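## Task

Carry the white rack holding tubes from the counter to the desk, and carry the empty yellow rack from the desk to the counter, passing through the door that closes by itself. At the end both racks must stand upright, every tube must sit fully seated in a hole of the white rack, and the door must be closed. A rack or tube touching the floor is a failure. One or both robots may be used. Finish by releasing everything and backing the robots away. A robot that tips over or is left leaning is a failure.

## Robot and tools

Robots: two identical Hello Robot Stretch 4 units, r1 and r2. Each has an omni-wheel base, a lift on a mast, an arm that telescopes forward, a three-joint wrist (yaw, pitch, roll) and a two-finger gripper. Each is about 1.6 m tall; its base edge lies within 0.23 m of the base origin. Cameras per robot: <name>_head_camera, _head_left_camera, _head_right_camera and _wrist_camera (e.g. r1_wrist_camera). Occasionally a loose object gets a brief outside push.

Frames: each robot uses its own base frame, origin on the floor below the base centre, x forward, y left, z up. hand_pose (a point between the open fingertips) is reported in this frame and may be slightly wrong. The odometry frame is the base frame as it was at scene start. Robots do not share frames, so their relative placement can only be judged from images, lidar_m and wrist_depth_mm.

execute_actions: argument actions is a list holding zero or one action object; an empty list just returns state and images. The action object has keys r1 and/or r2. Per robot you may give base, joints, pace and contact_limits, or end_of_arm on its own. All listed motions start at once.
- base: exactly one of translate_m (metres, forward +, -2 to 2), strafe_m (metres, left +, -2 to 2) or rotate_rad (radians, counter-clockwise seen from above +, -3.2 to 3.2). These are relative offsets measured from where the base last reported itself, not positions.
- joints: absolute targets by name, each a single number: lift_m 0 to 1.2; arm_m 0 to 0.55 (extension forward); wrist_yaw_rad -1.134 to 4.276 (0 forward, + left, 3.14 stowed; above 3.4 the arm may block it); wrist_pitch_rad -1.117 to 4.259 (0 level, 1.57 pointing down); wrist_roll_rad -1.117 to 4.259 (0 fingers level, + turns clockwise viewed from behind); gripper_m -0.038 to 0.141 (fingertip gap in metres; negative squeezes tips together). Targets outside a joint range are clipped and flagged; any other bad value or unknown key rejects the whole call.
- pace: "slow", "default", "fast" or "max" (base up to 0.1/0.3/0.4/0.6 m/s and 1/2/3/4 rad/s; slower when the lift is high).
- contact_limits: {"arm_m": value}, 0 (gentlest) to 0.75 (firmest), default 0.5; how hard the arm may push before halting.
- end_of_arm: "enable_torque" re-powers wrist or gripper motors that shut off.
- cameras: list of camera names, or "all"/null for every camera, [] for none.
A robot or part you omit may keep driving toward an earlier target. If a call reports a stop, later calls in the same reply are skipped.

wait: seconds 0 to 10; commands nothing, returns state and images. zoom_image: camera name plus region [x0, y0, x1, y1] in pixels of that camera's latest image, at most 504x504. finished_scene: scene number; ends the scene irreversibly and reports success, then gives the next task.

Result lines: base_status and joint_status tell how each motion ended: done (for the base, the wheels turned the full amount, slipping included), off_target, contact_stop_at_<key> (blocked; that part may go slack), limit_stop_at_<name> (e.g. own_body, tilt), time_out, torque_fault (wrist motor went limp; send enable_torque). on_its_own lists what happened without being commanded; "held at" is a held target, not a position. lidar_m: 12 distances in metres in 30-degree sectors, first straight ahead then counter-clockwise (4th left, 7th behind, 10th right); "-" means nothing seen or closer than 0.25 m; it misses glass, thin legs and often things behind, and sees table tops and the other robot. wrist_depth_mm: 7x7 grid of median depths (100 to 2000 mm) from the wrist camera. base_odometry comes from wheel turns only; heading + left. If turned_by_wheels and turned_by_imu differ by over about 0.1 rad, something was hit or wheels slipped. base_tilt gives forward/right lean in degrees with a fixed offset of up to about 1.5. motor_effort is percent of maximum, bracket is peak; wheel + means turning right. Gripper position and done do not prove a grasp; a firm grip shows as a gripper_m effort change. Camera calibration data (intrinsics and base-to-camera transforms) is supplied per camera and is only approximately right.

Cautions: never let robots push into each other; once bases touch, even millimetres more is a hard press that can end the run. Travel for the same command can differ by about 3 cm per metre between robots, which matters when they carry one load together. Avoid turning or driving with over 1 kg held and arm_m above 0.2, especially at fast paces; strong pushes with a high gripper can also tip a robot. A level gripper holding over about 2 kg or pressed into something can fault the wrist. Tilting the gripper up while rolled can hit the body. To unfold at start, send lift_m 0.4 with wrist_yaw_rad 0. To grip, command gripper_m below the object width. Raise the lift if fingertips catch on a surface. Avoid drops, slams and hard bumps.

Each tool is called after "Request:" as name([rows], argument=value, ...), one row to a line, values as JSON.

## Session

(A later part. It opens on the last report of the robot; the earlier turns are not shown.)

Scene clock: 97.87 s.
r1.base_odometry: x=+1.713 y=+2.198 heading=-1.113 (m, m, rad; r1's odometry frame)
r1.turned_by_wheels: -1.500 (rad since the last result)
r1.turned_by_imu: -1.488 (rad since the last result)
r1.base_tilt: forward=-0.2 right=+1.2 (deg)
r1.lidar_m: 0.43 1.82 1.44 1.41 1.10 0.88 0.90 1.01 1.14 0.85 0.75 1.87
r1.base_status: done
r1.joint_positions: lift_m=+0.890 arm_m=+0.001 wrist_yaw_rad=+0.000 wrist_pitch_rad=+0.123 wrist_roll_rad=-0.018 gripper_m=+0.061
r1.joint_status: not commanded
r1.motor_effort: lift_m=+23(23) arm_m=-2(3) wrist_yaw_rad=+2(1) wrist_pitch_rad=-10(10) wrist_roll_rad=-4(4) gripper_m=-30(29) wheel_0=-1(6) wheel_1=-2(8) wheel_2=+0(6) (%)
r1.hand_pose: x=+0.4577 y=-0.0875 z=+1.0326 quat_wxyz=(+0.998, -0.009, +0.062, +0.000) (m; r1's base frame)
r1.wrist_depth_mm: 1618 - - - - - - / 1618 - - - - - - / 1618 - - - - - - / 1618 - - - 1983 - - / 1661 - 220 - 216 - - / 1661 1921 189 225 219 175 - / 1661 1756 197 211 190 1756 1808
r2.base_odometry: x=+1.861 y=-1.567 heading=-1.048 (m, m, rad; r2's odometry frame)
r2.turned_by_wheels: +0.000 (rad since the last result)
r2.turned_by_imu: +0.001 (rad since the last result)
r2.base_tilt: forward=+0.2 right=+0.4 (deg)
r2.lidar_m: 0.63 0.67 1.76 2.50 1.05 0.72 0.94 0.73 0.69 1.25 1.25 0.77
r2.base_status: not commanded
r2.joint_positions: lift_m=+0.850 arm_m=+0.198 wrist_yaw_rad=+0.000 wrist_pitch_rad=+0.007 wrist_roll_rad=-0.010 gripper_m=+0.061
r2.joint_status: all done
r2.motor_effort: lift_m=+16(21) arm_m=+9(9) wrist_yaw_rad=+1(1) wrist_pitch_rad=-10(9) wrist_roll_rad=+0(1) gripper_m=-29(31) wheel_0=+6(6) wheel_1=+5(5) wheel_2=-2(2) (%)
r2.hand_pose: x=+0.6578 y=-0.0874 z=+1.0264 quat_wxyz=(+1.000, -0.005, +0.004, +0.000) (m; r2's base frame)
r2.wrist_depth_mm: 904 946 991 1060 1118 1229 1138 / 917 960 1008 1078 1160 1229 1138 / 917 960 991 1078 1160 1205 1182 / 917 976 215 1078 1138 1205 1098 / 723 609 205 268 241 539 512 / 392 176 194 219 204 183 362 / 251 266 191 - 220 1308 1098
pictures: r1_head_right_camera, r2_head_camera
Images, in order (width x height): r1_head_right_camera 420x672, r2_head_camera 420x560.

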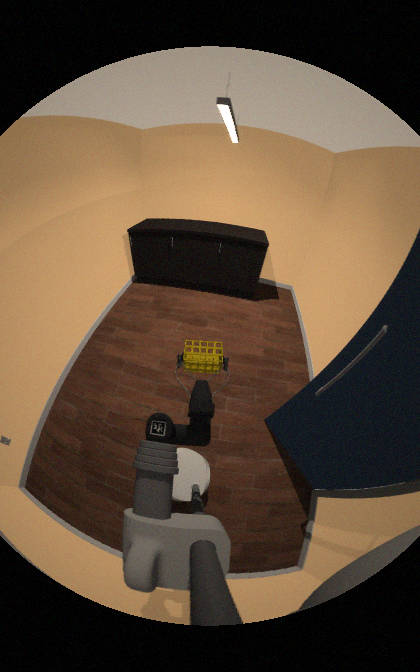

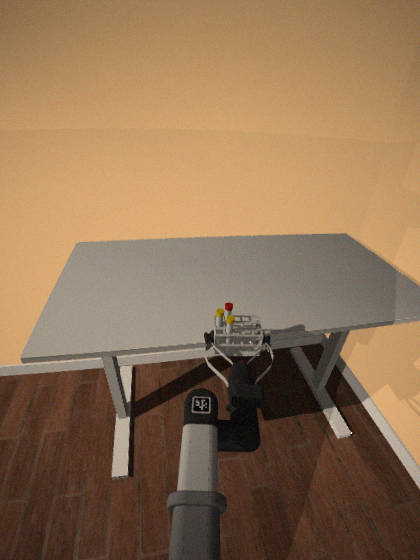

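Request:
execute_actions([
  {"r1":{"base":{"translate_m":1.55},"joints":{"arm_m":0.35,"lift_m":0.85},"pace":"fast"},"r2":{"joints":{"arm_m":0.36}}},
], cameras=[])

Request:
execute_actions([
  {"r1":{"joints":{"lift_m":0.816},"pace":"slow"},"r2":{"joints":{"lift_m":0.822},"pace":"slow"}},
], cameras=["r1_head_camera","r2_head_camera"])

Scene clock: 105.53 s.
r1.base_odometry: x=+2.398 y=+0.807 heading=-1.113 (m, m, rad; r1's odometry frame)
r1.turned_by_wheels: +0.000 (rad since the last result)
r1.turned_by_imu: -0.007 (rad since the last result)
r1.base_tilt: forward=-0.2 right=+1.0 (deg)
r1.lidar_m: 0.62 0.70 1.04 1.22 1.36 2.10 2.43 1.73 1.37 1.31 0.82 0.63
r1.base_status: done
r1.joint_positions: lift_m=+0.850 arm_m=+0.349 wrist_yaw_rad=+0.000 wrist_pitch_rad=+0.123 wrist_roll_rad=-0.018 gripper_m=+0.061
r1.joint_status: all done
r1.motor_effort: lift_m=+16(17) arm_m=+6(6) wrist_yaw_rad=-1(1) wrist_pitch_rad=-10(10) wrist_roll_rad=-4(4) gripper_m=-28(32) wheel_0=+1(6) wheel_1=+0(6) wheel_2=+1(11) (%)
r1.hand_pose: x=+0.8063 y=-0.0874 z=+0.9932 quat_wxyz=(+0.998, -0.009, +0.062, +0.001) (m; r1's base frame)
r1.wrist_depth_mm: 820 768 723 683 647 615 585 / 842 798 741 699 654 627 597 / 866 798 759 715 676 640 603 / 866 809 778 732 676 654 621 / 504 517 220 488 216 504 554 / 338 307 190 225 220 174 359 / 258 258 198 211 190 252 198
r2.base_odometry: x=+1.861 y=-1.567 heading=-1.048 (m, m, rad; r2's odometry frame)
r2.turned_by_wheels: +0.000 (rad since the last result)
r2.turned_by_imu: +0.003 (rad since the last result)
r2.base_tilt: forward=+0.2 right=+0.5 (deg)
r2.lidar_m: 0.67 0.67 1.75 2.50 1.03 0.72 0.63 0.64 0.70 1.26 1.26 0.76
r2.base_status: not commanded
r2.joint_positions: lift_m=+0.850 arm_m=+0.358 wrist_yaw_rad=+0.000 wrist_pitch_rad=+0.007 wrist_roll_rad=-0.010 gripper_m=+0.061
r2.joint_status: all done
r2.motor_effort: lift_m=+15(16) arm_m=+9(9) wrist_yaw_rad=+0(0) wrist_pitch_rad=-10(8) wrist_roll_rad=+0(0) gripper_m=-29(30) wheel_0=+6(6) wheel_1=+5(5) wheel_2=-2(2) (%)
r2.hand_pose: x=+0.8178 y=-0.0874 z=+1.0264 quat_wxyz=(+1.000, -0.005, +0.004, +0.000) (m; r2's base frame)
r2.wrist_depth_mm: 759 809 842 904 960 1042 1060 / 768 820 854 904 976 1042 1078 / 798 820 854 931 976 1042 1098 / 788 831 214 917 976 1042 1078 / 732 609 205 268 241 535 512 / 389 175 194 218 203 182 320 / 249 264 191 - 220 242 236
pictures: none
No camera images: the call's "cameras" was empty. Leave "cameras" out to get every camera's image.

Scene clock: 106.63 s.
r1.base_odometry: x=+2.398 y=+0.807 heading=-1.113 (m, m, rad; r1's odometry frame)
r1.turned_by_wheels: +0.000 (rad since the last result)
r1.turned_by_imu: +0.000 (rad since the last result)
r1.base_tilt: forward=+0.1 right=+1.1 (deg)
r1.lidar_m: 0.64 0.68 1.06 1.20 1.33 2.07 2.44 1.72 1.37 1.32 0.83 0.61
r1.base_status: not commanded
r1.joint_positions: lift_m=+0.816 arm_m=+0.349 wrist_yaw_rad=+0.000 wrist_pitch_rad=+0.123 wrist_roll_rad=-0.018 gripper_m=+0.061
r1.joint_status: all done
r1.motor_effort: lift_m=+15(13) arm_m=+6(5) wrist_yaw_rad=+0(1) wrist_pitch_rad=-10(10) wrist_roll_rad=-4(4) gripper_m=-31(28) wheel_0=+0(0) wheel_1=+1(0) wheel_2=+1(1) (%)
r1.hand_pose: x=+0.8063 y=-0.0874 z=+0.9592 quat_wxyz=(+0.998, -0.009, +0.062, +0.001) (m; r1's base frame)
r1.wrist_depth_mm: 820 768 723 676 640 615 591 / 831 778 741 699 654 621 591 / 854 809 759 715 676 634 609 / 768 798 750 715 683 647 621 / 399 407 220 387 216 394 436 / 267 243 189 225 220 175 283 / 204 204 189 211 190 200 146
r2.base_odometry: x=+1.861 y=-1.567 heading=-1.048 (m, m, rad; r2's odometry frame)
r2.turned_by_wheels: +0.000 (rad since the last result)
r2.turned_by_imu: +0.000 (rad since the last result)
r2.base_tilt: forward=+0.2 right=+0.3 (deg)
r2.lidar_m: 0.67 0.67 1.76 2.50 1.06 0.72 0.62 0.61 0.67 1.25 1.24 0.79
r2.base_status: not commanded
r2.joint_positions: lift_m=+0.822 arm_m=+0.358 wrist_yaw_rad=+0.000 wrist_pitch_rad=+0.005 wrist_roll_rad=-0.010 gripper_m=+0.061
r2.joint_status: all done
r2.motor_effort: lift_m=+15(17) arm_m=+9(9) wrist_yaw_rad=+0(0) wrist_pitch_rad=-4(9) wrist_roll_rad=+1(1) gripper_m=-30(29) wheel_0=+6(6) wheel_1=+5(5) wheel_2=-2(2) (%)
r2.hand_pose: x=+0.8178 y=-0.0874 z=+0.9990 quat_wxyz=(+1.000, -0.005, +0.003, +0.000) (m; r2's base frame)
r2.wrist_depth_mm: 768 820 854 904 946 1025 1078 / 759 809 854 917 976 1060 1078 / 778 809 842 917 976 1060 1098 / 768 831 213 917 976 1042 1025 / 585 488 204 266 243 427 404 / 314 174 194 218 204 182 256 / 198 211 191 - 200 194 194
pictures: r1_head_camera, r2_head_camera
Images, in order (width x height): r1_head_camera 420x560, r2_head_camera 420x560.

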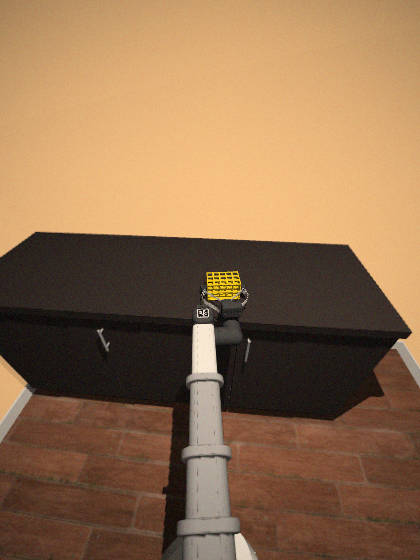

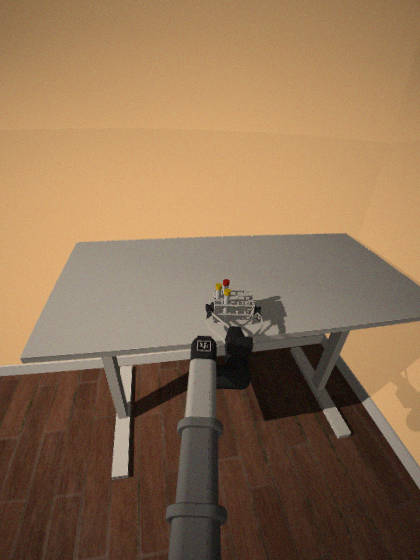

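Request:
execute_actions([
  {"r1":{"joints":{"gripper_m":0.141}},"r2":{"joints":{"gripper_m":0.141}}},
], cameras=[])

Request:
execute_actions([
  {"r1":{"joints":{"arm_m":0}},"r2":{"joints":{"arm_m":0}}},
], cameras=["r1_wrist_camera","r2_wrist_camera"])

Scene clock: 109.47 s.
r1.base_odometry: x=+2.398 y=+0.807 heading=-1.113 (m, m, rad; r1's odometry frame)
r1.turned_by_wheels: +0.000 (rad since the last result)
r1.turned_by_imu: +0.000 (rad since the last result)
r1.base_tilt: forward=-0.4 right=+1.0 (deg)
r1.lidar_m: 0.64 0.69 1.06 1.20 1.36 2.06 2.44 1.71 1.35 1.33 0.83 0.63
r1.base_status: not commanded
r1.joint_positions: lift_m=+0.816 arm_m=+0.349 wrist_yaw_rad=+0.000 wrist_pitch_rad=+0.123 wrist_roll_rad=-0.018 gripper_m=+0.141
r1.joint_status: all done
r1.motor_effort: lift_m=+15(15) arm_m=+6(5) wrist_yaw_rad=-1(1) wrist_pitch_rad=-9(10) wrist_roll_rad=-4(5) gripper_m=-2(27) wheel_0=+0(0) wheel_1=+0(1) wheel_2=+1(1) (%)
r1.hand_pose: x=+0.8063 y=-0.0874 z=+0.9593 quat_wxyz=(+0.998, -0.009, +0.061, +0.001) (m; r1's base frame)
r1.wrist_depth_mm: 820 768 723 676 654 609 585 / 820 788 741 699 661 621 591 / 866 809 759 715 683 634 603 / 778 798 750 715 683 647 621 / 399 413 224 267 249 439 439 / 268 272 202 227 213 192 286 / 205 205 206 152 208 206 216
r2.base_odometry: x=+1.861 y=-1.567 heading=-1.048 (m, m, rad; r2's odometry frame)
r2.turned_by_wheels: +0.000 (rad since the last result)
r2.turned_by_imu: +0.001 (rad since the last result)
r2.base_tilt: forward=+0.1 right=+0.4 (deg)
r2.lidar_m: 0.67 0.68 1.75 2.50 1.02 0.71 0.63 0.63 0.68 1.23 1.26 0.78
r2.base_status: not commanded
r2.joint_positions: lift_m=+0.822 arm_m=+0.358 wrist_yaw_rad=+0.000 wrist_pitch_rad=+0.006 wrist_roll_rad=-0.010 gripper_m=+0.141
r2.joint_status: all done
r2.motor_effort: lift_m=+15(15) arm_m=+9(9) wrist_yaw_rad=+1(1) wrist_pitch_rad=-5(5) wrist_roll_rad=+0(1) gripper_m=-2(29) wheel_0=+6(6) wheel_1=+5(5) wheel_2=-2(2) (%)
r2.hand_pose: x=+0.8178 y=-0.0874 z=+0.9989 quat_wxyz=(+1.000, -0.005, +0.003, +0.000) (m; r2's base frame)
r2.wrist_depth_mm: 759 798 878 904 976 1025 1098 / 768 820 866 904 976 1042 1098 / 778 820 854 904 960 1042 1098 / 788 831 233 904 960 1025 991 / 580 488 215 492 245 415 404 / 312 208 211 211 234 248 254 / 217 210 204 - 207 191 193
pictures: none
No camera images: the call's "cameras" was empty. Leave "cameras" out to get every camera's image.

Scene clock: 111.63 s.
r1.base_odometry: x=+2.398 y=+0.807 heading=-1.113 (m, m, rad; r1's odometry frame)
r1.turned_by_wheels: +0.000 (rad since the last result)
r1.turned_by_imu: +0.000 (rad since the last result)
r1.base_tilt: forward=-0.1 right=+1.1 (deg)
r1.lidar_m: 0.59 0.65 1.05 1.20 1.31 2.04 2.42 1.74 1.34 1.33 0.83 0.65
r1.base_status: not commanded
r1.joint_positions: lift_m=+0.816 arm_m=+0.001 wrist_yaw_rad=+0.000 wrist_pitch_rad=+0.122 wrist_roll_rad=-0.018 gripper_m=+0.141
r1.joint_status: all done
r1.motor_effort: lift_m=+15(15) arm_m=-6(6) wrist_yaw_rad=+1(0) wrist_pitch_rad=-8(9) wrist_roll_rad=-4(3) gripper_m=-2(0) wheel_0=+0(0) wheel_1=+1(1) wheel_2=+1(1) (%)
r1.hand_pose: x=+0.4582 y=-0.0874 z=+0.9594 quat_wxyz=(+0.998, -0.009, +0.061, +0.001) (m; r1's base frame)
r1.wrist_depth_mm: 1205 1160 1078 1025 976 917 891 / 1255 1182 1098 1042 1008 931 904 / 1281 1205 1118 1060 1008 946 917 / 798 820 854 741 891 931 917 / 525 492 459 439 442 445 445 / 559 525 222 455 418 199 384 / 569 539 508 153 436 421 404
r2.base_odometry: x=+1.861 y=-1.567 heading=-1.048 (m, m, rad; r2's odometry frame)
r2.turned_by_wheels: +0.000 (rad since the last result)
r2.turned_by_imu: +0.001 (rad since the last result)
r2.base_tilt: forward=+0.2 right=+0.4 (deg)
r2.lidar_m: 0.67 0.66 1.75 2.50 1.06 0.72 0.64 0.63 0.69 1.25 1.25 0.76
r2.base_status: not commanded
r2.joint_positions: lift_m=+0.822 arm_m=+0.002 wrist_yaw_rad=+0.000 wrist_pitch_rad=+0.006 wrist_roll_rad=-0.010 gripper_m=+0.141
r2.joint_status: all done
r2.motor_effort: lift_m=+16(15) arm_m=-9(9) wrist_yaw_rad=+1(0) wrist_pitch_rad=-6(6) wrist_roll_rad=+0(0) gripper_m=-1(1) wheel_0=+6(6) wheel_1=+5(5) wheel_2=-2(2) (%)
r2.hand_pose: x=+0.4610 y=-0.0875 z=+0.9988 quat_wxyz=(+1.000, -0.005, +0.003, +0.000) (m; r2's base frame)
r2.wrist_depth_mm: 1078 1118 1205 1281 1336 1397 1182 / 1078 1138 1205 1255 1397 1397 1205 / 1098 1138 1229 1281 1366 1464 1205 / 1098 1138 1182 1255 1366 1138 1008 / 585 559 530 564 530 569 1025 / 699 208 1205 1255 1366 1499 1160 / 1118 1160 1205 - 1397 1499 1160
pictures: r1_wrist_camera, r2_wrist_camera
camera_calibration (this result's frames):
r1_wrist_camera: T_world_to_cam=[[0.0794254, -0.996841, 0.000245187, -0.104548], [-0.164961, -0.0133862, -0.986209, 1.07012], [0.983097, 0.0782897, -0.165503, -0.0587615], [0, 0, 0, 1]] pos_world=[0.242599, -0.085292, 1.04566]
r2_wrist_camera: T_world_to_cam=[[-0.0465563, -0.998638, -0.0235404, -0.0543119], [-0.0548416, 0.0260857, -0.998154, 1.06943], [0.997409, -0.0451794, -0.0559814, -0.180465], [0, 0, 0, 1]] pos_world=[0.236118, -0.0902879, 1.05607]
Images, in order (width x height): r1_wrist_camera 616x392, r2_wrist_camera 616x392.

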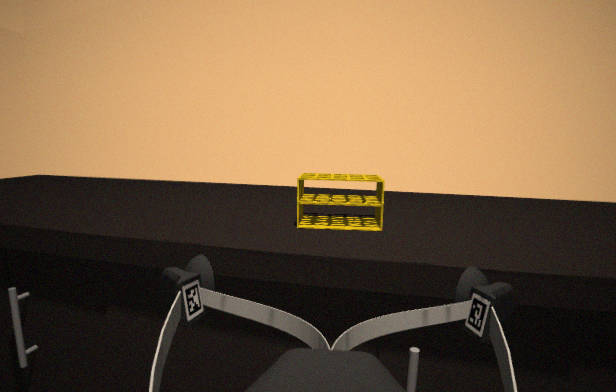

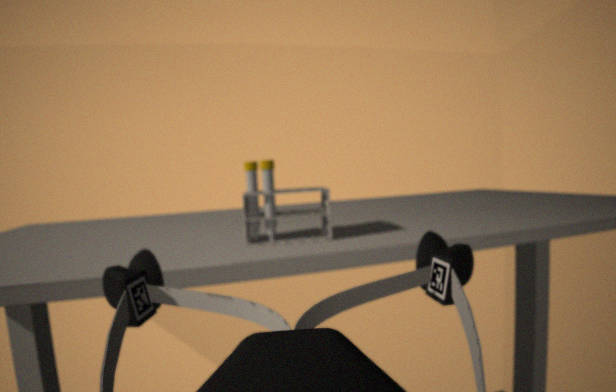

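Request:
finished_scene(scene=2)

The scene is finished: the task was done.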